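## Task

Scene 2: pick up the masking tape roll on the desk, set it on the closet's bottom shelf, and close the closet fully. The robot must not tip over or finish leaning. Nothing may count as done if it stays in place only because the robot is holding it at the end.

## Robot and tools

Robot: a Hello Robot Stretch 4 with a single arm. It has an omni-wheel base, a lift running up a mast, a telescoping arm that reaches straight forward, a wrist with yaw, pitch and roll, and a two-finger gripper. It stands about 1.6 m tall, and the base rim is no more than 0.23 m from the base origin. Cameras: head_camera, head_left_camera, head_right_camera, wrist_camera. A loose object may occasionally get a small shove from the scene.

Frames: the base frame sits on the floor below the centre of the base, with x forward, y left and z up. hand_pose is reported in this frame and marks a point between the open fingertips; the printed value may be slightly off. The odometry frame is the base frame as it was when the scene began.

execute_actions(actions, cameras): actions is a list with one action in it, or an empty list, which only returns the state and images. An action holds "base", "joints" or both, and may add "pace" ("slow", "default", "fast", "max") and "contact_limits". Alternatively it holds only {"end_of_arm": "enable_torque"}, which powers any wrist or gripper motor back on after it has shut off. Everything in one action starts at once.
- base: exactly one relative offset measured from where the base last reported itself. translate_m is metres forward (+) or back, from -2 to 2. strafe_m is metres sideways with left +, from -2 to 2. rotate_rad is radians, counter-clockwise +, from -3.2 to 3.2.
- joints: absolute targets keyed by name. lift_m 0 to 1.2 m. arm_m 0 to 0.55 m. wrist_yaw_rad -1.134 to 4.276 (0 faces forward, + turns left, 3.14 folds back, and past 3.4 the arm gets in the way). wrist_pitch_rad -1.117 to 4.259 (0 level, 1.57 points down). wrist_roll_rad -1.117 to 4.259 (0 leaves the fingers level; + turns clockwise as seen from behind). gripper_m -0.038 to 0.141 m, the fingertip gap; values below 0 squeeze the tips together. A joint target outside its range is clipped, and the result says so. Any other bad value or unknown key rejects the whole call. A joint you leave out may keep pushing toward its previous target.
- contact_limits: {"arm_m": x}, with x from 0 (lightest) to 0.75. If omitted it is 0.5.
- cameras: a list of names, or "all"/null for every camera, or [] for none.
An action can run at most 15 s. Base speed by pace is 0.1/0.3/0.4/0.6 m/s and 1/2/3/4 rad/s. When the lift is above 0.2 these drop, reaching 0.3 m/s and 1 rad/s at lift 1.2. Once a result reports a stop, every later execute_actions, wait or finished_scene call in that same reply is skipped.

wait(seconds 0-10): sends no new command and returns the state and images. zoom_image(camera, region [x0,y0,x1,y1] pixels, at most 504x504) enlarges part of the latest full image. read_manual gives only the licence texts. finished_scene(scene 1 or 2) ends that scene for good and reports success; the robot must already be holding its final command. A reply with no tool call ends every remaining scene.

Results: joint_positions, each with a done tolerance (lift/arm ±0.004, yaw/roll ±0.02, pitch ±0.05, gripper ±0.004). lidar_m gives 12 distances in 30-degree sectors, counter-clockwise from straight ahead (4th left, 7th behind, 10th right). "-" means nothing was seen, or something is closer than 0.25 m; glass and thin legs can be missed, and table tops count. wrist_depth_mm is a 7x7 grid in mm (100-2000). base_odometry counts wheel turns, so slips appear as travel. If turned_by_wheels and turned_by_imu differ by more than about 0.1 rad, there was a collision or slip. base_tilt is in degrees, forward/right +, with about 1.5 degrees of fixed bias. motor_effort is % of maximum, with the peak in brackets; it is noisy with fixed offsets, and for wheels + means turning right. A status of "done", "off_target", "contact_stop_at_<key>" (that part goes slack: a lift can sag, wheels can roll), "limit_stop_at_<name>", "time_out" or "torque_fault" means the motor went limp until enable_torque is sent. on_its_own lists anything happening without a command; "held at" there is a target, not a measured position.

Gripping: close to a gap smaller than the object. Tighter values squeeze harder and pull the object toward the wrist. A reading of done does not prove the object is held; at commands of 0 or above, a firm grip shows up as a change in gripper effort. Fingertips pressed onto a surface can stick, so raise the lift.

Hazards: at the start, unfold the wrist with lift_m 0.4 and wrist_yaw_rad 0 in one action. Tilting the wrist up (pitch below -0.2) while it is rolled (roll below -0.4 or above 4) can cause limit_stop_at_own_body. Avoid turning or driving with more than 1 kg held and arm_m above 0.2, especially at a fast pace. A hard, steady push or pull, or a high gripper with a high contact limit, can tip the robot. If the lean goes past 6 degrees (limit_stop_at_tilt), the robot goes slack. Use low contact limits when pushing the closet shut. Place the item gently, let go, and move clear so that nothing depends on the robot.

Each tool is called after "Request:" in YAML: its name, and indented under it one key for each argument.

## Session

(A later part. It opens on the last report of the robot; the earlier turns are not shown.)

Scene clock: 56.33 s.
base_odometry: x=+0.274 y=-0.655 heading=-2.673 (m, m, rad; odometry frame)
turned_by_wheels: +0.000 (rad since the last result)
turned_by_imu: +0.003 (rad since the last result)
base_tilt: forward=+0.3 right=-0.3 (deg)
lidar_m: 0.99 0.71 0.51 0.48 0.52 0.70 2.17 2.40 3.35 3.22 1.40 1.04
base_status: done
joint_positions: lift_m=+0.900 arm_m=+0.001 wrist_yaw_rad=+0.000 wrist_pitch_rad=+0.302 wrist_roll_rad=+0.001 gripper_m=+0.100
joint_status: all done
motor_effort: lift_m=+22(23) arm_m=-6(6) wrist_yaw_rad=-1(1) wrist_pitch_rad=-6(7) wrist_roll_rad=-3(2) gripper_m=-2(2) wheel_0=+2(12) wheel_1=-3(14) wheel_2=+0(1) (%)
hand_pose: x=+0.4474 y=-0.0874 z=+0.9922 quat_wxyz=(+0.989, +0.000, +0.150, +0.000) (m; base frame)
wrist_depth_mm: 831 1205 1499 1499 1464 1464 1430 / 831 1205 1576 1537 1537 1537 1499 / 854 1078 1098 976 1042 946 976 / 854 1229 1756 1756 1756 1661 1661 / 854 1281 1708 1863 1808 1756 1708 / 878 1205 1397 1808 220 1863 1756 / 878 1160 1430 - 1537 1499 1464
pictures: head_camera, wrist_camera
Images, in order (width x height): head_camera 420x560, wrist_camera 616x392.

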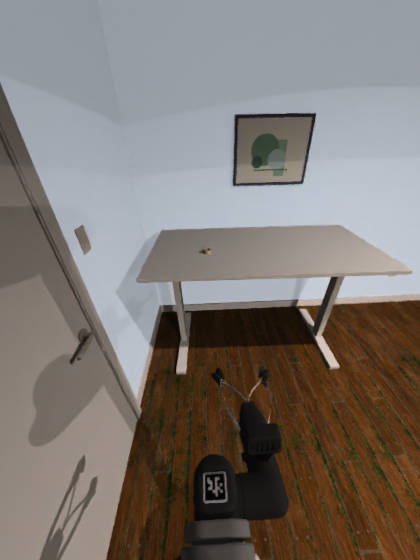

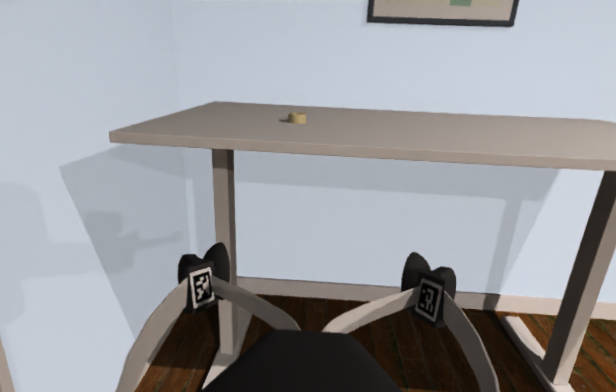

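Request:
execute_actions:
  actions:
    - {"base":{"translate_m":0.45},"joints":{"lift_m":0.95,"wrist_pitch_rad":0.5,"arm_m":0.2}}
  cameras: ["head_camera","wrist_camera"]

Scene clock: 59.47 s.
base_odometry: x=-0.127 y=-0.859 heading=-2.672 (m, m, rad; odometry frame)
turned_by_wheels: +0.000 (rad since the last result)
turned_by_imu: +0.001 (rad since the last result)
base_tilt: forward=+0.2 right=-0.3 (deg)
lidar_m: 0.57 0.60 0.46 0.45 0.51 0.72 2.45 2.81 3.36 3.20 0.81 0.59
base_status: done
joint_positions: lift_m=+0.950 arm_m=+0.199 wrist_yaw_rad=+0.000 wrist_pitch_rad=+0.502 wrist_roll_rad=+0.001 gripper_m=+0.100
joint_status: all done
motor_effort: lift_m=+22(28) arm_m=+6(9) wrist_yaw_rad=+0(0) wrist_pitch_rad=-6(8) wrist_roll_rad=-2(2) gripper_m=-2(4) wheel_0=+3(7) wheel_1=+2(8) wheel_2=-1(11) (%)
hand_pose: x=+0.6227 y=-0.0874 z=+0.9893 quat_wxyz=(+0.969, +0.000, +0.248, +0.000) (m; base frame)
wrist_depth_mm: 820 904 891 866 878 854 842 / 768 715 732 759 778 809 820 / 469 477 466 473 508 517 525 / 357 362 366 373 379 387 387 / 289 290 293 297 301 304 309 / 241 242 229 248 220 246 256 / 231 222 223 - 216 211 219
pictures: head_camera, wrist_camera
Images, in order (width x height): head_camera 420x560, wrist_camera 616x392.

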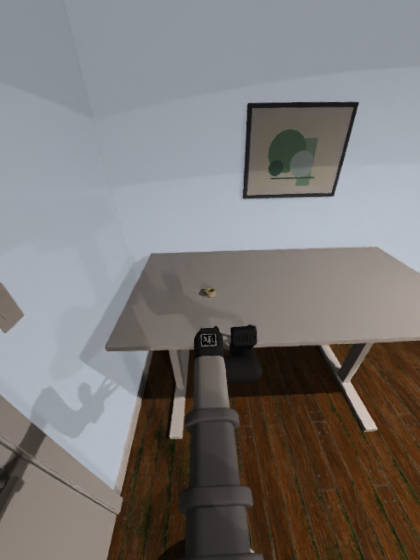

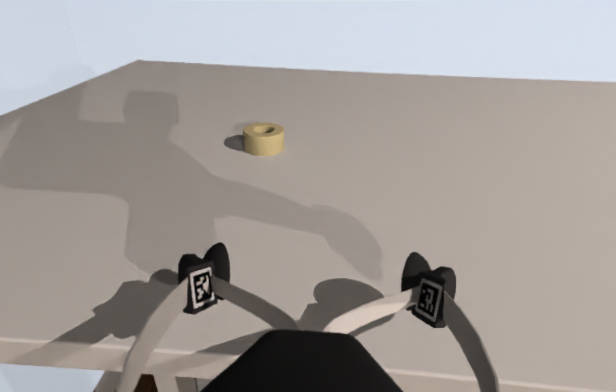

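Request:
execute_actions:
  actions:
    - {"base":{"strafe_m":0.065},"joints":{"arm_m":0.36}}
  cameras: ["wrist_camera"]

Scene clock: 61.17 s.
base_odometry: x=-0.098 y=-0.917 heading=-2.672 (m, m, rad; odometry frame)
turned_by_wheels: +0.000 (rad since the last result)
turned_by_imu: +0.001 (rad since the last result)
base_tilt: forward=+0.1 right=-0.4 (deg)
lidar_m: 0.57 0.61 0.42 0.41 0.43 0.62 1.80 2.85 3.43 3.29 0.80 0.61
base_status: done
joint_positions: lift_m=+0.950 arm_m=+0.359 wrist_yaw_rad=+0.000 wrist_pitch_rad=+0.502 wrist_roll_rad=+0.001 gripper_m=+0.100
joint_status: all done
motor_effort: lift_m=+22(22) arm_m=+6(5) wrist_yaw_rad=-1(0) wrist_pitch_rad=-5(6) wrist_roll_rad=-2(2) gripper_m=-3(1) wheel_0=+0(9) wheel_1=+1(10) wheel_2=+0(4) (%)
hand_pose: x=+0.7827 y=-0.0874 z=+0.9892 quat_wxyz=(+0.969, +0.000, +0.248, +0.000) (m; base frame)
wrist_depth_mm: 732 741 732 732 715 707 699 / 741 768 723 759 750 750 741 / 469 477 488 500 508 517 525 / 357 362 366 351 375 384 389 / 287 290 293 297 300 303 309 / 241 242 229 247 219 246 256 / 208 203 215 - 214 211 218
pictures: wrist_camera
Images, in order (width x height): wrist_camera 616x392.

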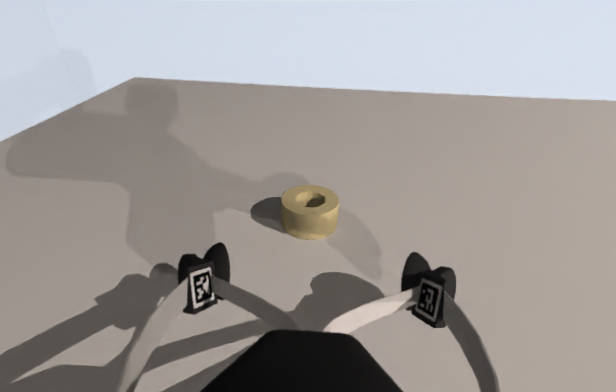

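Request:
execute_actions:
  actions:
    - {"joints":{"arm_m":0.465,"lift_m":0.935}}
  cameras: ["wrist_camera"]

Scene clock: 62.57 s.
base_odometry: x=-0.098 y=-0.917 heading=-2.672 (m, m, rad; odometry frame)
turned_by_wheels: +0.000 (rad since the last result)
turned_by_imu: +0.000 (rad since the last result)
base_tilt: forward=+0.2 right=-0.2 (deg)
lidar_m: 0.53 0.61 0.41 0.38 0.44 0.59 1.80 2.83 3.40 3.28 0.81 0.58
base_status: not commanded
joint_positions: lift_m=+0.935 arm_m=+0.464 wrist_yaw_rad=+0.000 wrist_pitch_rad=+0.500 wrist_roll_rad=+0.001 gripper_m=+0.100
joint_status: all done
motor_effort: lift_m=+16(25) arm_m=+7(8) wrist_yaw_rad=+1(1) wrist_pitch_rad=+0(6) wrist_roll_rad=-2(2) gripper_m=-3(3) wheel_0=+0(0) wheel_1=+2(1) wheel_2=+0(0) (%)
hand_pose: x=+0.8878 y=-0.0875 z=+0.9752 quat_wxyz=(+0.969, +0.000, +0.247, +0.000) (m; base frame)
wrist_depth_mm: 654 647 627 627 615 615 603 / 691 676 661 661 661 647 654 / 439 449 459 469 480 484 492 / 332 338 342 349 353 359 366 / 268 272 273 267 281 283 289 / 224 226 214 206 216 229 238 / 194 190 200 - 200 196 204
pictures: wrist_camera
Images, in order (width x height): wrist_camera 616x392.

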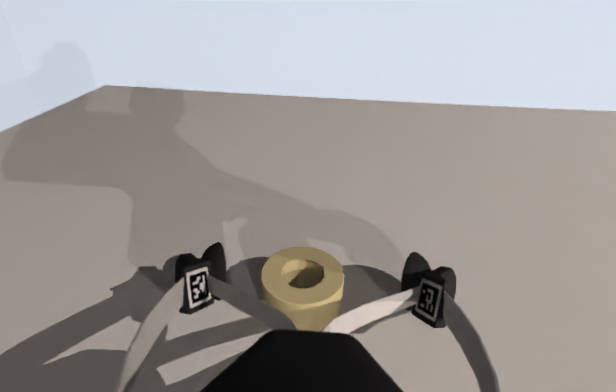

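Fingertips touch the table (pitch effort 0). Grip.

Request:
execute_actions:
  actions:
    - {"joints":{"gripper_m":0.01,"lift_m":0.94}}
  cameras: ["wrist_camera"]

Request:
execute_actions:
  actions:
    - {"joints":{"lift_m":1.0}}
  cameras: ["wrist_camera"]

Scene clock: 64.37 s.
base_odometry: x=-0.098 y=-0.917 heading=-2.672 (m, m, rad; odometry frame)
turned_by_wheels: +0.000 (rad since the last result)
turned_by_imu: +0.001 (rad since the last result)
base_tilt: forward=+0.4 right=-0.3 (deg)
lidar_m: 0.56 0.60 0.41 0.41 0.46 0.63 1.79 2.85 3.42 3.29 0.81 0.59
base_status: not commanded
joint_positions: lift_m=+0.940 arm_m=+0.464 wrist_yaw_rad=+0.000 wrist_pitch_rad=+0.502 wrist_roll_rad=+0.001 gripper_m=+0.010
joint_status: all done
motor_effort: lift_m=+23(23) arm_m=+6(7) wrist_yaw_rad=-1(0) wrist_pitch_rad=-6(5) wrist_roll_rad=-2(3) gripper_m=-18(18) wheel_0=+0(0) wheel_1=+1(1) wheel_2=+0(0) (%)
hand_pose: x=+0.8877 y=-0.0875 z=+0.9792 quat_wxyz=(+0.969, +0.000, +0.248, +0.000) (m; base frame)
wrist_depth_mm: 647 640 634 627 621 615 609 / 683 676 661 661 661 654 654 / 445 452 462 469 480 492 500 / 338 342 345 351 355 364 366 / 272 274 278 281 283 287 291 / 229 229 187 201 185 238 242 / 196 193 204 - 203 193 206
pictures: wrist_camera
Images, in order (width x height): wrist_camera 616x392.

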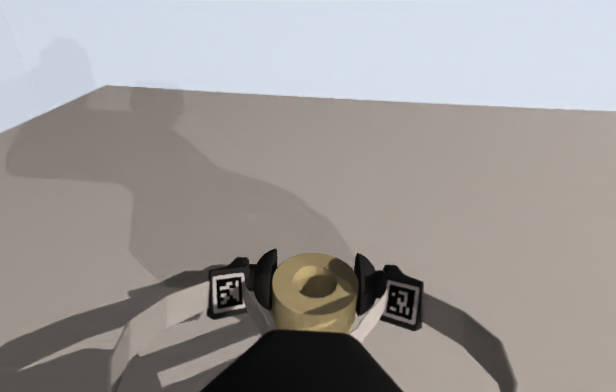

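Scene clock: 65.53 s.
base_odometry: x=-0.098 y=-0.917 heading=-2.672 (m, m, rad; odometry frame)
turned_by_wheels: +0.000 (rad since the last result)
turned_by_imu: +0.000 (rad since the last result)
base_tilt: forward=+0.1 right=-0.4 (deg)
lidar_m: 0.55 0.61 0.40 0.41 0.45 0.59 1.78 2.87 3.42 3.27 0.80 0.61
base_status: not commanded
joint_positions: lift_m=+1.000 arm_m=+0.464 wrist_yaw_rad=+0.000 wrist_pitch_rad=+0.502 wrist_roll_rad=+0.001 gripper_m=+0.010
joint_status: all done
motor_effort: lift_m=+22(24) arm_m=+6(6) wrist_yaw_rad=+1(0) wrist_pitch_rad=-6(6) wrist_roll_rad=-2(2) gripper_m=-19(19) wheel_0=-1(0) wheel_1=+1(1) wheel_2=+0(0) (%)
hand_pose: x=+0.8876 y=-0.0875 z=+1.0392 quat_wxyz=(+0.969, +0.000, +0.248, +0.000) (m; base frame)
wrist_depth_mm: 647 640 634 627 621 615 609 / 699 691 691 676 668 661 654 / 715 609 615 627 640 647 683 / 449 455 462 469 480 484 492 / 364 364 368 375 379 382 389 / 304 304 187 201 185 317 322 / 262 256 272 - 271 257 274
pictures: wrist_camera
Images, in order (width x height): wrist_camera 616x392.

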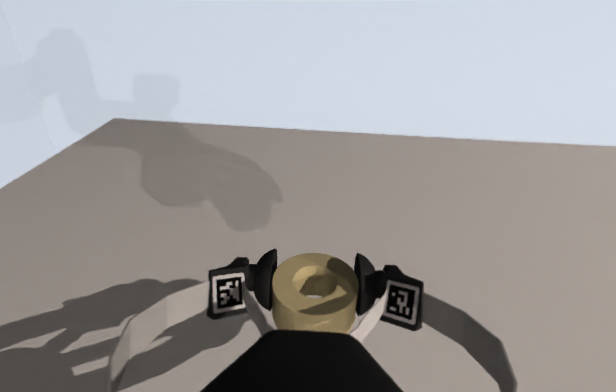

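Request:
execute_actions:
  actions:
    - {"base":{"translate_m":-0.45},"joints":{"arm_m":0}}
  cameras: []

Request:
execute_actions:
  actions:
    - {"base":{"strafe_m":-0.725},"joints":{"lift_m":0.2}}
  cameras: []

Request:
execute_actions:
  actions:
    - {"base":{"rotate_rad":3.1},"joints":{"lift_m":0.2},"pace":"fast"}
  cameras: []

Request:
execute_actions:
  actions:
    - {"base":{"translate_m":1.4},"pace":"fast"}
  cameras: []

Request:
execute_actions:
  actions:
    - {"joints":{"lift_m":0.45,"arm_m":0.2}}
  cameras: ["head_camera","wrist_camera"]

Scene clock: 68.80 s.
base_odometry: x=+0.304 y=-0.713 heading=-2.673 (m, m, rad; odometry frame)
turned_by_wheels: +0.000 (rad since the last result)
turned_by_imu: +0.001 (rad since the last result)
base_tilt: forward=+0.2 right=-0.3 (deg)
lidar_m: 1.00 0.62 0.44 0.40 0.48 0.66 1.87 2.41 3.40 3.28 1.45 1.06
base_status: done
joint_positions: lift_m=+1.000 arm_m=+0.001 wrist_yaw_rad=+0.000 wrist_pitch_rad=+0.503 wrist_roll_rad=+0.001 gripper_m=+0.010
joint_status: all done
motor_effort: lift_m=+21(22) arm_m=-6(8) wrist_yaw_rad=+0(1) wrist_pitch_rad=-7(7) wrist_roll_rad=-2(2) gripper_m=-20(20) wheel_0=-2(6) wheel_1=-1(6) wheel_2=-1(12) (%)
hand_pose: x=+0.4248 y=-0.0875 z=+1.0391 quat_wxyz=(+0.969, +0.000, +0.249, +0.000) (m; base frame)
wrist_depth_mm: 741 1060 1537 1430 1430 1464 1397 / 741 1008 931 960 991 1025 1042 / 750 1098 1708 1756 1708 1661 1708 / 759 1118 1661 1921 1863 1808 1808 / 732 1118 1618 1921 1921 1921 1808 / 741 1025 187 200 186 1618 1537 / 768 1098 1308 - 1366 1308 1366
pictures: none
No camera images: the call's "cameras" was empty. Leave "cameras" out to get every camera's image.

Scene clock: 72.73 s.
base_odometry: x=-0.024 y=-0.067 heading=-2.673 (m, m, rad; odometry frame)
turned_by_wheels: +0.000 (rad since the last result)
turned_by_imu: -0.002 (rad since the last result)
base_tilt: forward=+0.3 right=-0.4 (deg)
lidar_m: 0.97 1.06 1.18 1.11 1.20 1.67 2.14 2.29 2.66 2.56 2.60 1.03
base_status: done
joint_positions: lift_m=+0.200 arm_m=+0.001 wrist_yaw_rad=+0.000 wrist_pitch_rad=+0.503 wrist_roll_rad=+0.001 gripper_m=+0.010
joint_status: all done
motor_effort: lift_m=+17(24) arm_m=-6(6) wrist_yaw_rad=+1(0) wrist_pitch_rad=-7(7) wrist_roll_rad=-2(2) gripper_m=-19(20) wheel_0=+0(9) wheel_1=-2(9) wheel_2=-1(0) (%)
hand_pose: x=+0.4248 y=-0.0875 z=+0.2394 quat_wxyz=(+0.969, +0.000, +0.249, +0.000) (m; base frame)
wrist_depth_mm: 1499 1499 1464 1499 1499 1397 1430 / 1255 1464 1537 1537 1430 1537 1499 / 976 991 1008 1042 1042 1078 1078 / 741 750 759 768 778 788 809 / 597 597 603 615 621 627 640 / 500 496 187 201 185 521 525 / 427 418 442 - 445 421 452
pictures: none
No camera images: the call's "cameras" was empty. Leave "cameras" out to get every camera's image.

Scene clock: 75.03 s.
base_odometry: x=-0.024 y=-0.067 heading=+0.427 (m, m, rad; odometry frame)
turned_by_wheels: +3.100 (rad since the last result)
turned_by_imu: +3.139 (rad since the last result)
base_tilt: forward=+0.4 right=-0.2 (deg)
lidar_m: 2.18 2.26 2.68 2.54 2.64 1.05 1.00 1.05 1.20 1.14 1.20 1.62
base_status: done
joint_positions: lift_m=+0.200 arm_m=+0.001 wrist_yaw_rad=+0.000 wrist_pitch_rad=+0.502 wrist_roll_rad=+0.001 gripper_m=+0.010
joint_status: all done
motor_effort: lift_m=+19(17) arm_m=-6(6) wrist_yaw_rad=-2(2) wrist_pitch_rad=-6(7) wrist_roll_rad=-3(2) gripper_m=-18(20) wheel_0=+1(12) wheel_1=+0(10) wheel_2=+2(14) (%)
hand_pose: x=+0.4249 y=-0.0873 z=+0.2394 quat_wxyz=(+0.969, +0.000, +0.249, +0.000) (m; base frame)
wrist_depth_mm: 1863 1808 1863 - 1921 - 1661 / 1397 1464 1499 1618 1618 1661 1537 / 976 1008 1008 1025 1042 1060 1098 / 741 750 759 768 778 798 809 / 591 597 609 615 627 627 634 / 500 500 187 201 185 517 525 / 430 421 442 - 442 421 452
pictures: none
No camera images: the call's "cameras" was empty. Leave "cameras" out to get every camera's image.

Scene clock: 79.83 s.
base_odometry: x=+1.250 y=+0.514 heading=+0.428 (m, m, rad; odometry frame)
turned_by_wheels: +0.000 (rad since the last result)
turned_by_imu: +0.000 (rad since the last result)
base_tilt: forward=+0.2 right=-0.2 (deg)
lidar_m: 0.87 0.88 1.11 2.57 2.64 3.34 3.25 1.66 1.16 1.08 1.17 0.80
base_status: done
joint_positions: lift_m=+0.200 arm_m=+0.001 wrist_yaw_rad=+0.000 wrist_pitch_rad=+0.502 wrist_roll_rad=+0.001 gripper_m=+0.010
joint_status: not commanded
motor_effort: lift_m=+19(19) arm_m=-6(6) wrist_yaw_rad=+0(1) wrist_pitch_rad=-6(7) wrist_roll_rad=-2(2) gripper_m=-17(18) wheel_0=+1(8) wheel_1=+2(8) wheel_2=+1(16) (%)
hand_pose: x=+0.4249 y=-0.0874 z=+0.2394 quat_wxyz=(+0.969, +0.000, +0.249, +0.000) (m; base frame)
wrist_depth_mm: 574 585 1182 1205 1160 492 496 / 615 627 1281 1281 1229 530 544 / 661 676 1008 1025 917 574 1008 / 699 715 750 768 707 634 798 / 591 603 609 609 621 627 640 / 488 500 187 201 185 517 530 / 430 421 442 - 442 418 449
pictures: none
No camera images: the call's "cameras" was empty. Leave "cameras" out to get every camera's image.

Scene clock: 81.93 s.
base_odometry: x=+1.250 y=+0.514 heading=+0.428 (m, m, rad; odometry frame)
turned_by_wheels: +0.000 (rad since the last result)
turned_by_imu: +0.001 (rad since the last result)
base_tilt: forward=+0.4 right=-0.4 (deg)
lidar_m: 0.85 0.86 1.10 2.58 2.67 3.37 3.26 1.71 1.14 1.11 1.18 0.82
base_status: not commanded
joint_positions: lift_m=+0.450 arm_m=+0.199 wrist_yaw_rad=+0.000 wrist_pitch_rad=+0.502 wrist_roll_rad=+0.001 gripper_m=+0.010
joint_status: all done
motor_effort: lift_m=+22(17) arm_m=+6(5) wrist_yaw_rad=-1(0) wrist_pitch_rad=-7(6) wrist_roll_rad=-2(2) gripper_m=-19(20) wheel_0=+1(1) wheel_1=+2(2) wheel_2=+0(1) (%)
hand_pose: x=+0.6226 y=-0.0874 z=+0.4891 quat_wxyz=(+0.969, +0.000, +0.249, +0.000) (m; base frame)
wrist_depth_mm: 399 1008 1008 1008 991 370 303 / 424 842 778 809 831 362 330 / 455 1182 1182 1182 1138 366 362 / 496 1229 1255 1205 1138 394 399 / 539 904 991 1008 609 433 439 / 603 609 187 200 185 469 488 / 668 676 723 - 580 525 699
pictures: head_camera, wrist_camera
Images, in order (width x height): head_camera 420x560, wrist_camera 616x392.

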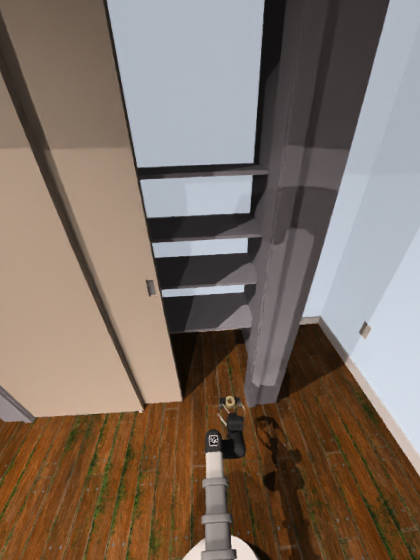

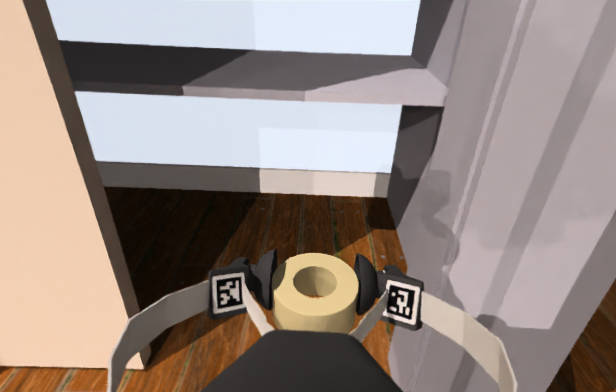

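Request:
execute_actions:
  actions:
    - {"base":{"strafe_m":0.09},"joints":{"lift_m":0.5}}
  cameras: []

Request:
execute_actions:
  actions:
    - {"base":{"translate_m":0.45},"joints":{"arm_m":0.35}}
  cameras: ["head_camera","wrist_camera"]

Scene clock: 83.50 s.
base_odometry: x=+1.213 y=+0.596 heading=+0.428 (m, m, rad; odometry frame)
turned_by_wheels: +0.000 (rad since the last result)
turned_by_imu: +0.001 (rad since the last result)
base_tilt: forward=+0.2 right=-0.4 (deg)
lidar_m: 0.83 0.86 1.11 2.48 2.56 3.36 3.28 1.81 1.26 1.19 1.25 0.81
base_status: done
joint_positions: lift_m=+0.500 arm_m=+0.199 wrist_yaw_rad=+0.000 wrist_pitch_rad=+0.502 wrist_roll_rad=+0.001 gripper_m=+0.010
joint_status: all done
motor_effort: lift_m=+22(22) arm_m=+6(6) wrist_yaw_rad=-1(0) wrist_pitch_rad=-6(6) wrist_roll_rad=-2(2) gripper_m=-18(18) wheel_0=+0(10) wheel_1=+2(10) wheel_2=+0(0) (%)
hand_pose: x=+0.6226 y=-0.0874 z=+0.5391 quat_wxyz=(+0.969, +0.000, +0.249, +0.000) (m; base frame)
wrist_depth_mm: 382 410 1008 1008 1008 798 387 / 413 424 891 931 960 778 382 / 442 452 1182 1182 1160 707 379 / 488 484 1281 1255 1255 750 389 / 539 535 1078 1098 1098 539 424 / 603 580 187 201 185 488 477 / 654 668 707 - 768 521 544
pictures: none
No camera images: the call's "cameras" was empty. Leave "cameras" out to get every camera's image.

Scene clock: 86.47 s.
base_odometry: x=+1.622 y=+0.783 heading=+0.428 (m, m, rad; odometry frame)
turned_by_wheels: +0.000 (rad since the last result)
turned_by_imu: +0.000 (rad since the last result)
base_tilt: forward=+0.3 right=-0.3 (deg)
lidar_m: 0.63 0.40 0.50 1.19 2.61 3.48 3.76 1.80 1.26 1.22 0.46 0.44
base_status: done
joint_positions: lift_m=+0.500 arm_m=+0.349 wrist_yaw_rad=+0.000 wrist_pitch_rad=+0.502 wrist_roll_rad=+0.001 gripper_m=+0.010
joint_status: all done
motor_effort: lift_m=+22(22) arm_m=+6(6) wrist_yaw_rad=-1(1) wrist_pitch_rad=-7(7) wrist_roll_rad=-2(2) gripper_m=-19(20) wheel_0=+2(6) wheel_1=+2(7) wheel_2=+0(10) (%)
hand_pose: x=+0.7727 y=-0.0874 z=+0.5392 quat_wxyz=(+0.969, +0.000, +0.249, +0.000) (m; base frame)
wrist_depth_mm: 455 449 452 445 445 442 436 / 488 484 484 477 477 477 469 / 521 521 521 521 517 512 496 / 436 439 449 455 459 466 455 / 351 355 359 362 368 370 377 / 294 296 188 201 185 309 310 / 254 248 264 - 262 250 266
pictures: head_camera, wrist_camera
Images, in order (width x height): head_camera 420x560, wrist_camera 616x392.

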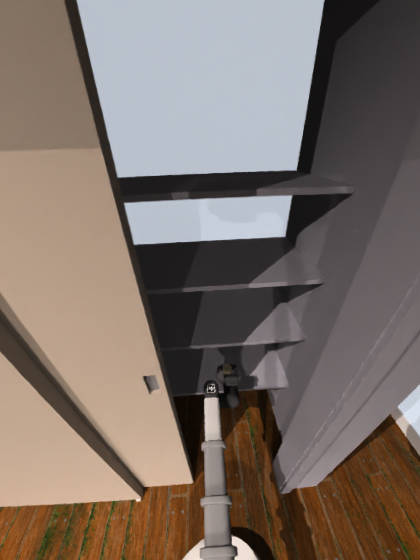

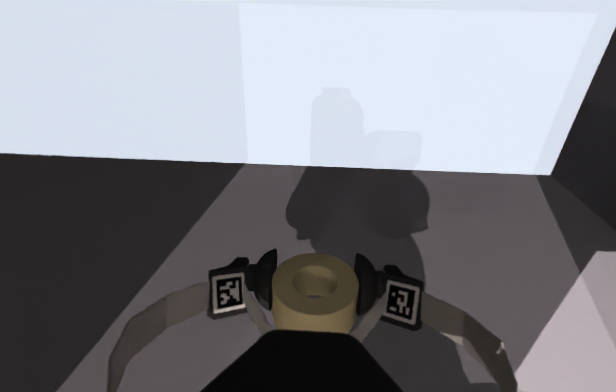

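Request:
execute_actions:
  actions:
    - {"joints":{"arm_m":0.4,"lift_m":0.452}}
  cameras: ["wrist_camera"]

Scene clock: 87.63 s.
base_odometry: x=+1.622 y=+0.783 heading=+0.428 (m, m, rad; odometry frame)
turned_by_wheels: +0.000 (rad since the last result)
turned_by_imu: +0.000 (rad since the last result)
base_tilt: forward=+0.3 right=-0.4 (deg)
lidar_m: 0.65 0.40 0.51 1.20 2.59 3.47 3.77 1.82 1.24 1.20 0.47 0.45
base_status: not commanded
joint_positions: lift_m=+0.452 arm_m=+0.399 wrist_yaw_rad=+0.000 wrist_pitch_rad=+0.502 wrist_roll_rad=+0.001 gripper_m=+0.010
joint_status: all done
motor_effort: lift_m=+18(21) arm_m=+6(7) wrist_yaw_rad=+0(0) wrist_pitch_rad=-7(6) wrist_roll_rad=-3(2) gripper_m=-19(18) wheel_0=+2(2) wheel_1=+2(2) wheel_2=+0(0) (%)
hand_pose: x=+0.8226 y=-0.0874 z=+0.4915 quat_wxyz=(+0.969, +0.000, +0.249, +0.000) (m; base frame)
wrist_depth_mm: 407 404 402 399 397 394 394 / 436 436 433 430 427 424 424 / 455 459 459 455 455 452 449 / 345 351 355 362 368 373 377 / 279 281 286 287 293 296 300 / 234 235 187 202 185 246 248 / 202 198 209 - 209 199 213
pictures: wrist_camera
Images, in order (width x height): wrist_camera 616x392.

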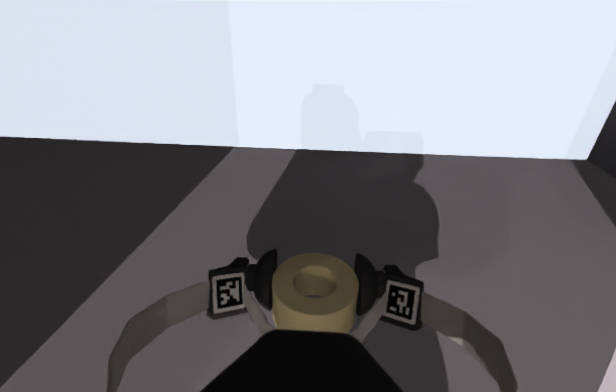

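Request:
execute_actions:
  actions:
    - {"joints":{"lift_m":0.446},"pace":"slow"}
  cameras: []

Request:
execute_actions:
  actions:
    - {"joints":{"gripper_m":0.1},"pace":"slow"}
  cameras: []

Request:
execute_actions:
  actions:
    - {"joints":{"lift_m":0.47}}
  cameras: []

Request:
execute_actions:
  actions:
    - {"base":{"translate_m":-0.45},"joints":{"arm_m":0.0}}
  cameras: ["wrist_camera","head_camera"]

Scene clock: 88.37 s.
base_odometry: x=+1.622 y=+0.783 heading=+0.428 (m, m, rad; odometry frame)
turned_by_wheels: +0.000 (rad since the last result)
turned_by_imu: +0.000 (rad since the last result)
base_tilt: forward=+0.3 right=-0.4 (deg)
lidar_m: 0.65 0.40 0.50 1.23 2.58 3.50 3.77 1.81 1.25 1.21 0.44 0.46
base_status: not commanded
joint_positions: lift_m=+0.446 arm_m=+0.399 wrist_yaw_rad=+0.000 wrist_pitch_rad=+0.502 wrist_roll_rad=+0.001 gripper_m=+0.010
joint_status: all done
motor_effort: lift_m=+18(20) arm_m=+6(6) wrist_yaw_rad=-1(1) wrist_pitch_rad=-6(7) wrist_roll_rad=-2(2) gripper_m=-19(19) wheel_0=+2(2) wheel_1=+2(2) wheel_2=+0(0) (%)
hand_pose: x=+0.8226 y=-0.0874 z=+0.4855 quat_wxyz=(+0.969, +0.000, +0.249, +0.000) (m; base frame)
wrist_depth_mm: 404 404 402 399 397 394 394 / 439 436 433 427 427 424 424 / 439 445 455 452 449 452 452 / 336 340 345 351 355 362 366 / 271 273 277 279 282 286 290 / 226 228 188 201 185 236 240 / 195 191 203 - 202 193 205
pictures: none
No camera images: the call's "cameras" was empty. Leave "cameras" out to get every camera's image.

Scene clock: 91.80 s.
base_odometry: x=+1.622 y=+0.783 heading=+0.428 (m, m, rad; odometry frame)
turned_by_wheels: +0.000 (rad since the last result)
turned_by_imu: +0.001 (rad since the last result)
base_tilt: forward=+0.1 right=-0.4 (deg)
lidar_m: 0.64 0.42 0.48 1.19 2.59 3.47 3.74 1.81 1.22 1.17 0.46 0.48
base_status: not commanded
joint_positions: lift_m=+0.446 arm_m=+0.399 wrist_yaw_rad=+0.000 wrist_pitch_rad=+0.502 wrist_roll_rad=+0.001 gripper_m=+0.100
joint_status: all done
motor_effort: lift_m=+17(18) arm_m=+6(6) wrist_yaw_rad=+0(1) wrist_pitch_rad=-5(7) wrist_roll_rad=-3(2) gripper_m=+1(16) wheel_0=+2(2) wheel_1=+2(2) wheel_2=+0(0) (%)
hand_pose: x=+0.8227 y=-0.0874 z=+0.4856 quat_wxyz=(+0.969, +0.000, +0.248, +0.000) (m; base frame)
wrist_depth_mm: 407 404 399 397 397 394 394 / 439 436 436 427 427 427 421 / 442 452 452 449 449 452 452 / 336 340 343 351 357 362 368 / 271 273 276 267 283 286 291 / 228 229 216 207 219 231 240 / 196 191 203 - 202 198 206
pictures: none
No camera images: the call's "cameras" was empty. Leave "cameras" out to get every camera's image.

Scene clock: 92.63 s.
base_odometry: x=+1.622 y=+0.783 heading=+0.428 (m, m, rad; odometry frame)
turned_by_wheels: +0.000 (rad since the last result)
turned_by_imu: +0.000 (rad since the last result)
base_tilt: forward=+0.3 right=-0.2 (deg)
lidar_m: 0.64 0.39 0.51 1.22 2.61 3.47 3.76 1.82 1.25 1.20 0.47 0.49
base_status: not commanded
joint_positions: lift_m=+0.470 arm_m=+0.399 wrist_yaw_rad=+0.000 wrist_pitch_rad=+0.502 wrist_roll_rad=+0.001 gripper_m=+0.100
joint_status: all done
motor_effort: lift_m=+22(22) arm_m=+6(6) wrist_yaw_rad=-1(1) wrist_pitch_rad=-5(6) wrist_roll_rad=-3(2) gripper_m=-1(1) wheel_0=+2(2) wheel_1=+2(2) wheel_2=+0(0) (%)
hand_pose: x=+0.8227 y=-0.0874 z=+0.5092 quat_wxyz=(+0.969, +0.000, +0.248, +0.000) (m; base frame)
wrist_depth_mm: 407 402 402 397 397 397 394 / 439 433 433 427 430 424 424 / 466 466 459 466 466 459 452 / 379 387 392 397 402 407 415 / 306 310 312 315 322 325 329 / 257 257 243 238 219 260 271 / 221 216 229 - 229 224 232
pictures: none
No camera images: the call's "cameras" was empty. Leave "cameras" out to get every camera's image.

Scene clock: 95.63 s.
base_odometry: x=+1.213 y=+0.596 heading=+0.428 (m, m, rad; odometry frame)
turned_by_wheels: +0.000 (rad since the last result)
turned_by_imu: +0.001 (rad since the last result)
base_tilt: forward=+0.3 right=-0.3 (deg)
lidar_m: 0.84 0.87 1.11 2.47 2.57 3.36 3.25 1.78 1.26 1.19 1.25 0.84
base_status: done
joint_positions: lift_m=+0.470 arm_m=+0.001 wrist_yaw_rad=+0.000 wrist_pitch_rad=+0.502 wrist_roll_rad=+0.001 gripper_m=+0.100
joint_status: all done
motor_effort: lift_m=+21(22) arm_m=-6(6) wrist_yaw_rad=+0(2) wrist_pitch_rad=-6(7) wrist_roll_rad=-2(2) gripper_m=+1(1) wheel_0=-2(6) wheel_1=-1(6) wheel_2=-1(10) (%)
hand_pose: x=+0.4248 y=-0.0875 z=+0.5092 quat_wxyz=(+0.969, +0.000, +0.249, +0.000) (m; base frame)
wrist_depth_mm: 564 564 1160 1182 1205 580 484 / 609 609 991 1025 1060 569 530 / 647 661 1336 1397 1397 574 569 / 691 723 1182 1281 1255 627 634 / 741 798 788 1042 1042 691 991 / 809 820 809 866 220 750 866 / 732 715 750 - 750 741 759
pictures: head_camera, wrist_camera
Images, in order (width x height): head_camera 420x560, wrist_camera 616x392.

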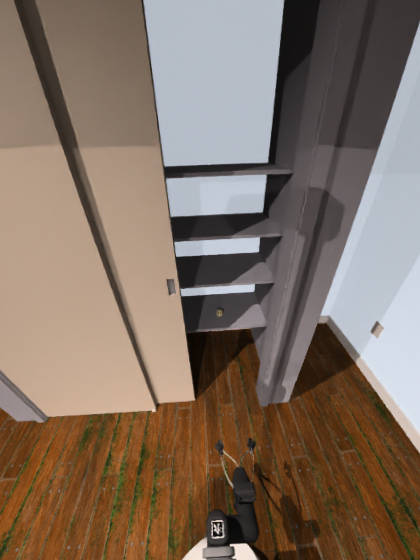

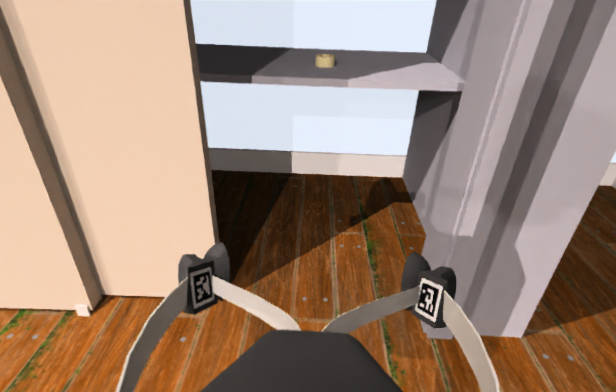

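Request:
execute_actions:
  actions:
    - {"base":{"strafe_m":0.24},"joints":{"lift_m":0.84,"wrist_pitch_rad":0,"wrist_roll_rad":1.57,"wrist_yaw_rad":-0.4,"gripper_m":-0.02,"arm_m":0.3}}
  cameras: ["wrist_camera","head_camera"]

Scene clock: 98.33 s.
base_odometry: x=+1.113 y=+0.814 heading=+0.428 (m, m, rad; odometry frame)
turned_by_wheels: +0.000 (rad since the last result)
turned_by_imu: +0.002 (rad since the last result)
base_tilt: forward=+0.1 right=-0.3 (deg)
lidar_m: 0.80 0.81 1.09 2.26 2.32 3.12 3.25 2.16 1.52 1.44 1.53 0.95
base_status: done
joint_positions: lift_m=+0.840 arm_m=+0.299 wrist_yaw_rad=-0.400 wrist_pitch_rad=+0.002 wrist_roll_rad=+1.570 gripper_m=-0.020
joint_status: all done
motor_effort: lift_m=+22(27) arm_m=+6(5) wrist_yaw_rad=-1(6) wrist_pitch_rad=-7(13) wrist_roll_rad=+1(6) gripper_m=-14(15) wheel_0=+0(9) wheel_1=+2(9) wheel_2=+0(2) (%)
hand_pose: x=+0.7015 y=-0.1928 z=+1.0173 quat_wxyz=(+0.693, +0.693, -0.139, -0.141) (m; base frame)
wrist_depth_mm: 564 554 539 530 517 517 508 / 842 809 798 778 759 759 741 / 1098 917 1008 991 917 946 866 / 1138 854 1160 1160 1118 1138 809 / 1078 866 1098 1078 1060 1098 798 / 1008 842 181 200 183 1042 788 / 609 342 960 - 699 946 778
pictures: head_camera, wrist_camera
Images, in order (width x height): head_camera 420x560, wrist_camera 616x392.

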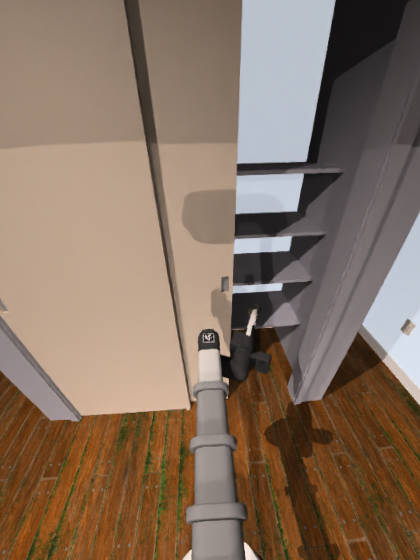

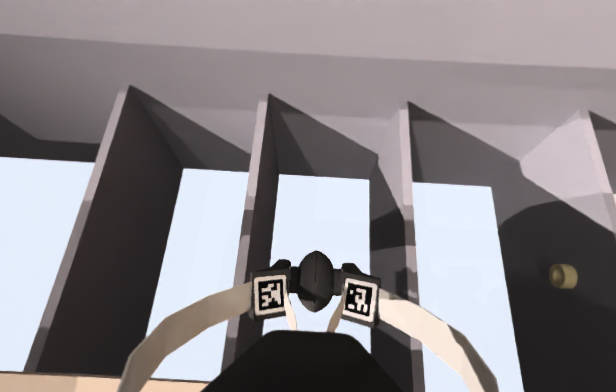

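Request:
execute_actions:
  actions:
    - {"base":{"rotate_rad":0.07}}
  cameras: ["wrist_camera","head_camera"]

Scene clock: 99.10 s.
base_odometry: x=+1.113 y=+0.814 heading=+0.498 (m, m, rad; odometry frame)
turned_by_wheels: +0.070 (rad since the last result)
turned_by_imu: +0.071 (rad since the last result)
base_tilt: forward=+0.4 right=-0.4 (deg)
lidar_m: 0.79 0.84 1.17 2.26 2.37 3.28 3.21 1.97 1.51 1.44 1.07 0.95
base_status: done
joint_positions: lift_m=+0.840 arm_m=+0.299 wrist_yaw_rad=-0.400 wrist_pitch_rad=+0.002 wrist_roll_rad=+1.570 gripper_m=-0.020
joint_status: not commanded
motor_effort: lift_m=+23(22) arm_m=+6(6) wrist_yaw_rad=+0(1) wrist_pitch_rad=-7(7) wrist_roll_rad=+0(0) gripper_m=-12(15) wheel_0=+0(7) wheel_1=-1(5) wheel_2=-4(6) (%)
hand_pose: x=+0.7015 y=-0.1928 z=+1.0173 quat_wxyz=(+0.693, +0.693, -0.140, -0.141) (m; base frame)
wrist_depth_mm: 788 768 750 732 723 715 707 / 991 878 931 904 854 866 809 / 1182 854 1160 1160 1042 1078 831 / 1118 866 1118 1138 1098 1118 809 / 1042 866 1060 1078 1042 1060 788 / 357 778 181 201 182 1025 809 / 342 336 342 - 342 340 345
pictures: head_camera, wrist_camera
Images, in order (width x height): head_camera 420x560, wrist_camera 616x392.

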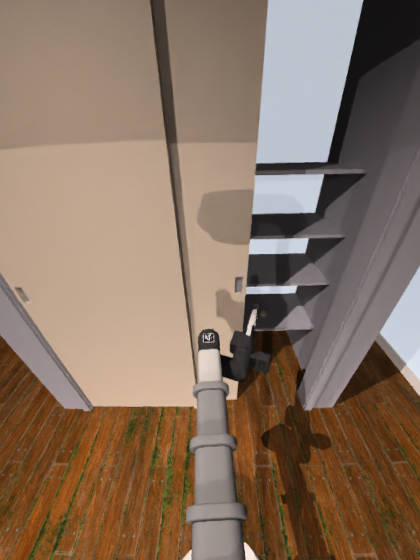

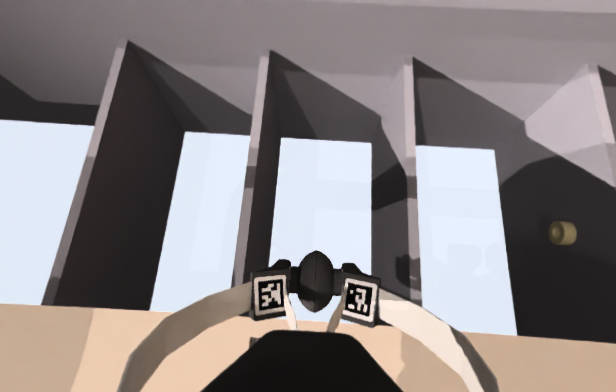

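Request:
execute_actions:
  actions:
    - {"base":{"strafe_m":0.04},"joints":{"arm_m":0.38}}
  cameras: ["wrist_camera","head_camera"]

Scene clock: 100.33 s.
base_odometry: x=+1.094 y=+0.849 heading=+0.498 (m, m, rad; odometry frame)
turned_by_wheels: +0.000 (rad since the last result)
turned_by_imu: +0.000 (rad since the last result)
base_tilt: forward=+0.2 right=-0.1 (deg)
lidar_m: 0.77 0.83 1.14 2.20 2.32 3.30 3.25 2.03 1.53 1.46 1.05 0.98
base_status: done
joint_positions: lift_m=+0.840 arm_m=+0.379 wrist_yaw_rad=-0.400 wrist_pitch_rad=+0.002 wrist_roll_rad=+1.570 gripper_m=-0.020
joint_status: all done
motor_effort: lift_m=+22(22) arm_m=+6(5) wrist_yaw_rad=+0(1) wrist_pitch_rad=-7(7) wrist_roll_rad=+0(0) gripper_m=-13(12) wheel_0=-1(9) wheel_1=+1(12) wheel_2=+1(3) (%)
hand_pose: x=+0.7815 y=-0.1928 z=+1.0173 quat_wxyz=(+0.693, +0.693, -0.139, -0.141) (m; base frame)
wrist_depth_mm: 854 778 809 788 759 768 750 / 1025 820 976 976 878 946 831 / 1078 854 1098 1098 976 1078 831 / 676 866 1042 1042 917 1060 798 / 296 297 627 991 661 991 788 / 283 282 181 202 182 283 285 / 268 265 268 - 271 267 273
pictures: head_camera, wrist_camera
Images, in order (width x height): head_camera 420x560, wrist_camera 616x392.

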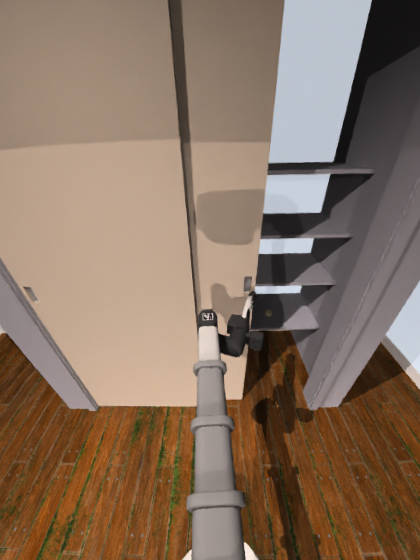

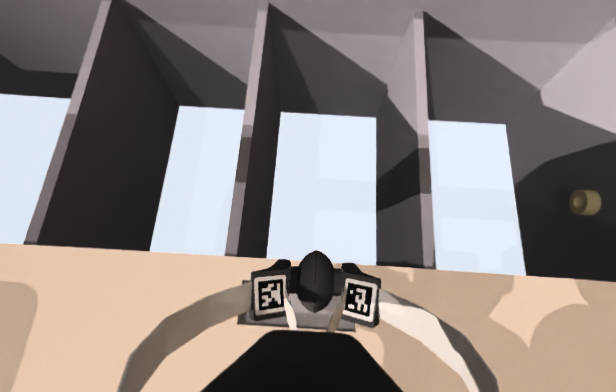

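Request:
execute_actions:
  actions:
    - {"base":{"strafe_m":0.018},"joints":{"arm_m":0.41}}
  cameras: []

Request:
execute_actions:
  actions:
    - {"joints":{"arm_m":0.5},"contact_limits":{"arm_m":0.12},"pace":"slow"}
  cameras: ["wrist_camera","head_camera"]

Scene clock: 101.30 s.
base_odometry: x=+1.085 y=+0.865 heading=+0.498 (m, m, rad; odometry frame)
turned_by_wheels: +0.000 (rad since the last result)
turned_by_imu: +0.000 (rad since the last result)
base_tilt: forward=+0.3 right=-0.2 (deg)
lidar_m: 0.79 0.83 1.17 2.20 2.30 3.29 3.25 2.08 1.56 1.48 1.05 0.87
base_status: done
joint_positions: lift_m=+0.840 arm_m=+0.409 wrist_yaw_rad=-0.400 wrist_pitch_rad=+0.002 wrist_roll_rad=+1.570 gripper_m=-0.020
joint_status: all done
motor_effort: lift_m=+22(22) arm_m=+6(5) wrist_yaw_rad=+0(0) wrist_pitch_rad=-7(7) wrist_roll_rad=+1(0) gripper_m=-13(14) wheel_0=+0(8) wheel_1=+1(9) wheel_2=+0(1) (%)
hand_pose: x=+0.8115 y=-0.1928 z=+1.0173 quat_wxyz=(+0.693, +0.693, -0.140, -0.141) (m; base frame)
wrist_depth_mm: 878 798 842 809 778 809 759 / 1060 831 991 1008 904 976 842 / 668 854 1060 1060 809 1060 820 / 609 854 991 1008 778 1008 798 / 268 268 271 272 268 271 271 / 254 255 181 201 182 257 256 / 243 238 243 - 244 243 245
pictures: none
No camera images: the call's "cameras" was empty. Leave "cameras" out to get every camera's image.

Scene clock: 102.60 s.
base_odometry: x=+1.085 y=+0.865 heading=+0.497 (m, m, rad; odometry frame)
turned_by_wheels: -0.001 (rad since the last result)
turned_by_imu: +0.000 (rad since the last result)
base_tilt: forward=+0.3 right=-0.4 (deg)
lidar_m: 0.77 0.83 1.14 2.18 2.30 3.28 3.23 2.08 1.57 1.50 1.08 0.85
base_status: not commanded
joint_positions: lift_m=+0.840 arm_m=+0.450 wrist_yaw_rad=-0.416 wrist_pitch_rad=+0.002 wrist_roll_rad=+1.570 gripper_m=-0.020
joint_status: arm_m contact_stop (moved +0.041 of +0.091)
on_its_own: arm_m is slack since a contact_stop (your +0.500 is given up); wrist_yaw_rad is at rest, and its effort (+45) is outside its rest range (-13 to +13)
motor_effort: lift_m=+22(22) arm_m=+0(14) wrist_yaw_rad=+45(55) wrist_pitch_rad=-7(8) wrist_roll_rad=+0(0) gripper_m=-9(13) wheel_0=+2(1) wheel_1=+1(1) wheel_2=-9(8) (%)
contact_limits: arm_m 0.12
hand_pose: x=+0.8493 y=-0.1965 z=+1.0173 quat_wxyz=(+0.692, +0.692, -0.145, -0.147) (m; base frame)
wrist_depth_mm: 831 778 798 798 768 778 768 / 976 831 976 976 854 946 842 / 634 854 1008 1042 820 1042 831 / 539 798 750 976 778 991 809 / 232 232 235 236 234 234 236 / 220 220 181 214 185 222 223 / 209 207 212 - 212 208 213
pictures: head_camera, wrist_camera
Images, in order (width x height): head_camera 420x560, wrist_camera 616x392.

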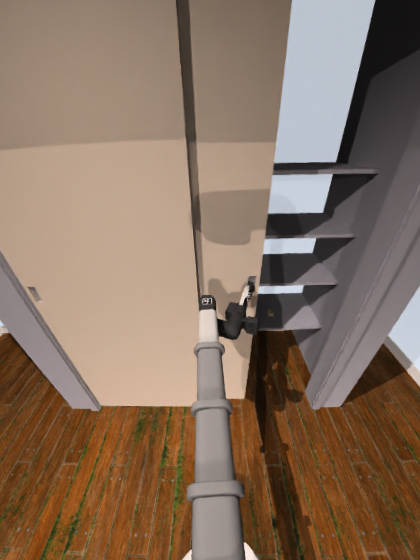

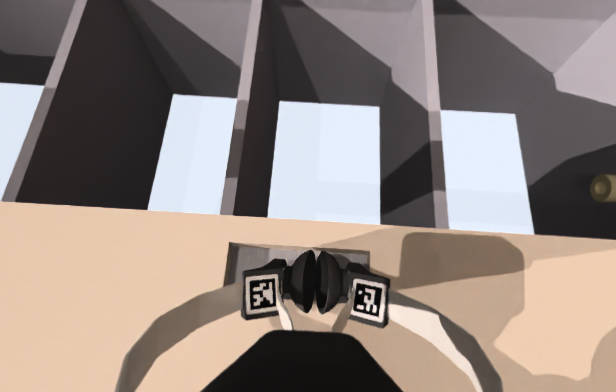

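Request:
execute_actions:
  actions:
    - {"base":{"strafe_m":-0.06},"joints":{"arm_m":0.465},"contact_limits":{"arm_m":0.3},"pace":"slow"}
  cameras: ["wrist_camera","head_camera"]

Scene clock: 104.40 s.
base_odometry: x=+1.113 y=+0.812 heading=+0.497 (m, m, rad; odometry frame)
turned_by_wheels: -0.001 (rad since the last result)
turned_by_imu: +0.000 (rad since the last result)
base_tilt: forward=+0.6 right=-0.1 (deg)
lidar_m: 0.78 0.83 1.15 2.23 2.38 3.32 3.24 1.98 1.49 1.43 1.08 0.87
base_status: done
joint_positions: lift_m=+0.840 arm_m=+0.457 wrist_yaw_rad=-0.417 wrist_pitch_rad=+0.003 wrist_roll_rad=+1.570 gripper_m=-0.020
joint_status: arm_m contact_stop (moved +0.008 of +0.015)
on_its_own: arm_m is slack since a contact_stop (your +0.465 is given up); wrist_yaw_rad is at rest, and its effort (+48) is outside its rest range (-13 to +13)
motor_effort: lift_m=+22(23) arm_m=+0(13) wrist_yaw_rad=+48(62) wrist_pitch_rad=-7(7) wrist_roll_rad=+0(0) gripper_m=-8(12) wheel_0=+4(18) wheel_1=-2(8) wheel_2=-10(5) (%)
contact_limits: arm_m 0.3
hand_pose: x=+0.8566 y=-0.1967 z=+1.0173 quat_wxyz=(+0.692, +0.692, -0.145, -0.147) (m; base frame)
wrist_depth_mm: 741 732 715 723 691 699 699 / 661 842 854 866 809 842 798 / 603 842 991 1008 809 1008 809 / 559 809 946 976 778 960 809 / 223 224 226 225 225 225 226 / 211 211 182 208 182 213 214 / 201 199 204 - 203 199 204
pictures: head_camera, wrist_camera
Images, in order (width x height): head_camera 420x560, wrist_camera 616x392.

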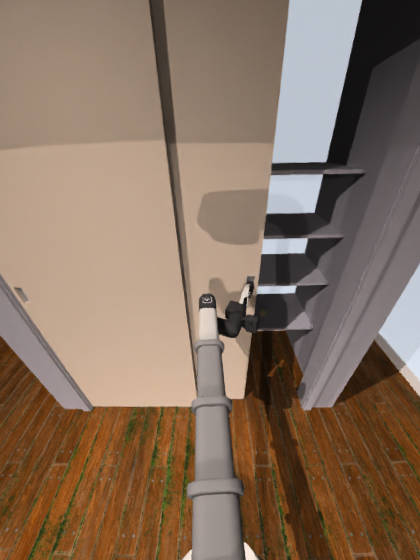

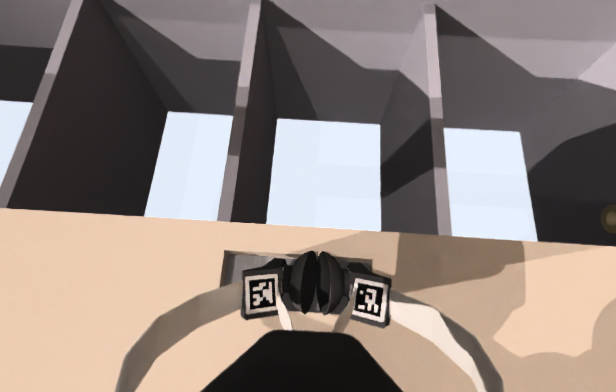

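Engaged and door moving.

Request:
execute_actions:
  actions:
    - {"base":{"strafe_m":-0.25},"joints":{"arm_m":0.457},"pace":"slow"}
  cameras: ["wrist_camera","head_camera"]

Scene clock: 108.23 s.
torque_fault: wrist_yaw_rad switched itself off since the last result.
base_odometry: x=+1.232 y=+0.593 heading=+0.497 (m, m, rad; odometry frame)
turned_by_wheels: +0.000 (rad since the last result)
turned_by_imu: +0.009 (rad since the last result)
base_tilt: forward=+0.1 right=-0.3 (deg)
lidar_m: 0.80 0.86 1.16 2.48 2.64 3.31 3.26 1.68 1.21 1.18 1.28 0.83
base_status: done
joint_positions: lift_m=+0.840 arm_m=+0.456 wrist_yaw_rad=-0.523 wrist_pitch_rad=+0.003 wrist_roll_rad=+1.570 gripper_m=-0.020
joint_status: all done
on_its_own: wrist_yaw_rad is off since a torque_fault, until you send "end_of_arm": "enable_torque" (your -0.400 is given up)
motor_effort: lift_m=+22(22) arm_m=+6(4) wrist_yaw_rad=+0(97) wrist_pitch_rad=-7(8) wrist_roll_rad=-1(0) gripper_m=-13(13) wheel_0=+2(17) wheel_1=-3(7) wheel_2=+0(17) (%)
hand_pose: x=+0.8332 y=-0.2198 z=+1.0173 quat_wxyz=(+0.683, +0.683, -0.182, -0.184) (m; base frame)
wrist_depth_mm: 283 277 272 266 263 259 256 / 340 330 324 317 310 306 303 / 591 585 574 564 544 535 525 / 585 741 723 741 661 683 676 / 232 232 237 235 236 236 237 / 218 217 181 201 182 220 220 / 204 200 204 - 206 204 208
pictures: head_camera, wrist_camera
Images, in order (width x height): head_camera 420x560, wrist_camera 616x392.

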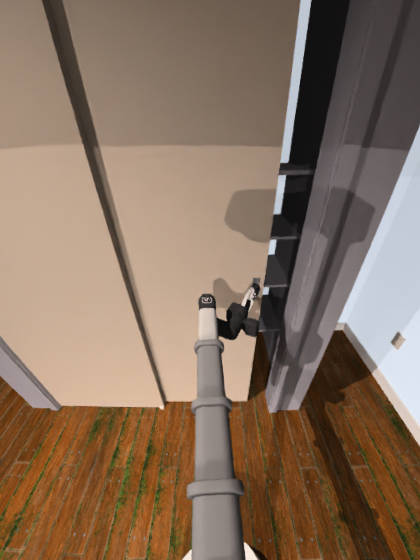

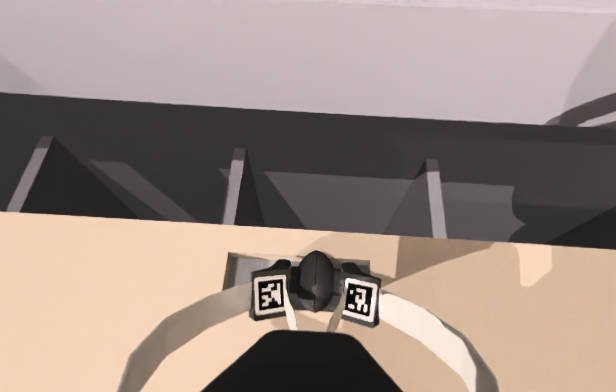

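Request:
execute_actions:
  actions:
    - {"end_of_arm":"enable_torque"}
  cameras: []

Request:
execute_actions:
  actions:
    - {"base":{"strafe_m":-0.05},"joints":{"arm_m":0.445,"wrist_yaw_rad":-0.52},"pace":"slow"}
  cameras: ["wrist_camera","head_camera"]

Scene clock: 108.63 s.
base_odometry: x=+1.232 y=+0.593 heading=+0.497 (m, m, rad; odometry frame)
turned_by_wheels: +0.000 (rad since the last result)
turned_by_imu: +0.000 (rad since the last result)
base_tilt: forward=+0.3 right=-0.4 (deg)
lidar_m: 0.81 0.85 1.18 2.49 2.64 3.33 3.24 1.70 1.24 1.20 1.28 0.82
base_status: not commanded
joint_positions: lift_m=+0.840 arm_m=+0.456 wrist_yaw_rad=-0.523 wrist_pitch_rad=+0.003 wrist_roll_rad=+1.570 gripper_m=-0.020
joint_status: not commanded
end_of_arm: enable_torque: each motor that was off is on again
on_its_own: wrist_yaw_rad is held at -0.523, not at your -0.400, since a torque_fault
motor_effort: lift_m=+22(22) arm_m=+5(6) wrist_yaw_rad=-1(1) wrist_pitch_rad=-8(8) wrist_roll_rad=-1(0) gripper_m=-14(13) wheel_0=+2(2) wheel_1=-4(4) wheel_2=+0(0) (%)
hand_pose: x=+0.8332 y=-0.2198 z=+1.0173 quat_wxyz=(+0.683, +0.683, -0.182, -0.184) (m; base frame)
wrist_depth_mm: 282 276 272 267 263 258 255 / 338 330 324 319 310 306 301 / 585 585 574 559 544 535 521 / 580 750 715 732 676 691 668 / 233 233 238 236 236 237 238 / 218 219 181 201 182 221 224 / 205 201 206 - 208 206 210
pictures: none
No camera images: the call's "cameras" was empty. Leave "cameras" out to get every camera's image.

Scene clock: 110.23 s.
base_odometry: x=+1.256 y=+0.549 heading=+0.497 (m, m, rad; odometry frame)
turned_by_wheels: +0.000 (rad since the last result)
turned_by_imu: +0.001 (rad since the last result)
base_tilt: forward=+0.3 right=-0.4 (deg)
lidar_m: 0.78 0.87 1.19 2.54 2.69 3.32 3.27 1.62 1.18 1.13 1.25 0.78
base_status: done
joint_positions: lift_m=+0.840 arm_m=+0.446 wrist_yaw_rad=-0.520 wrist_pitch_rad=+0.003 wrist_roll_rad=+1.570 gripper_m=-0.020
joint_status: all done
motor_effort: lift_m=+22(23) arm_m=-6(6) wrist_yaw_rad=+0(1) wrist_pitch_rad=-8(8) wrist_roll_rad=-1(1) gripper_m=-12(12) wheel_0=+4(7) wheel_1=-2(10) wheel_2=+0(1) (%)
hand_pose: x=+0.8238 y=-0.2193 z=+1.0173 quat_wxyz=(+0.683, +0.683, -0.181, -0.183) (m; base frame)
wrist_depth_mm: 229 229 227 227 226 227 227 / 264 258 253 247 242 237 235 / 330 324 314 304 300 291 287 / 603 661 615 621 591 585 569 / 597 831 788 768 741 809 732 / 225 226 181 202 182 878 759 / 212 208 216 - 214 213 216
pictures: head_camera, wrist_camera
Images, in order (width x height): head_camera 420x560, wrist_camera 616x392.

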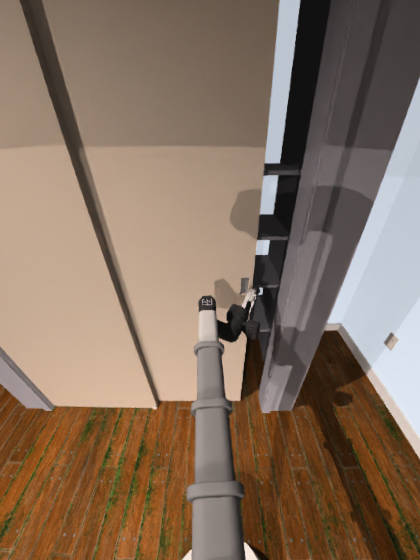

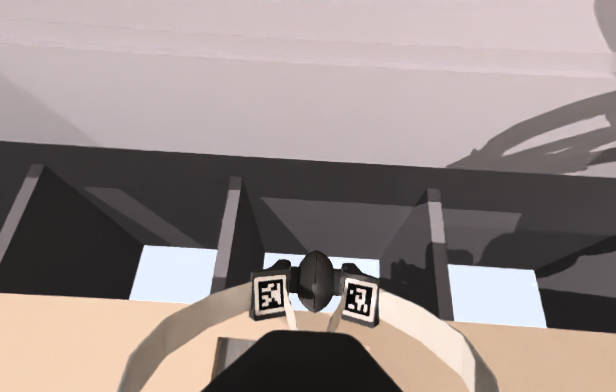

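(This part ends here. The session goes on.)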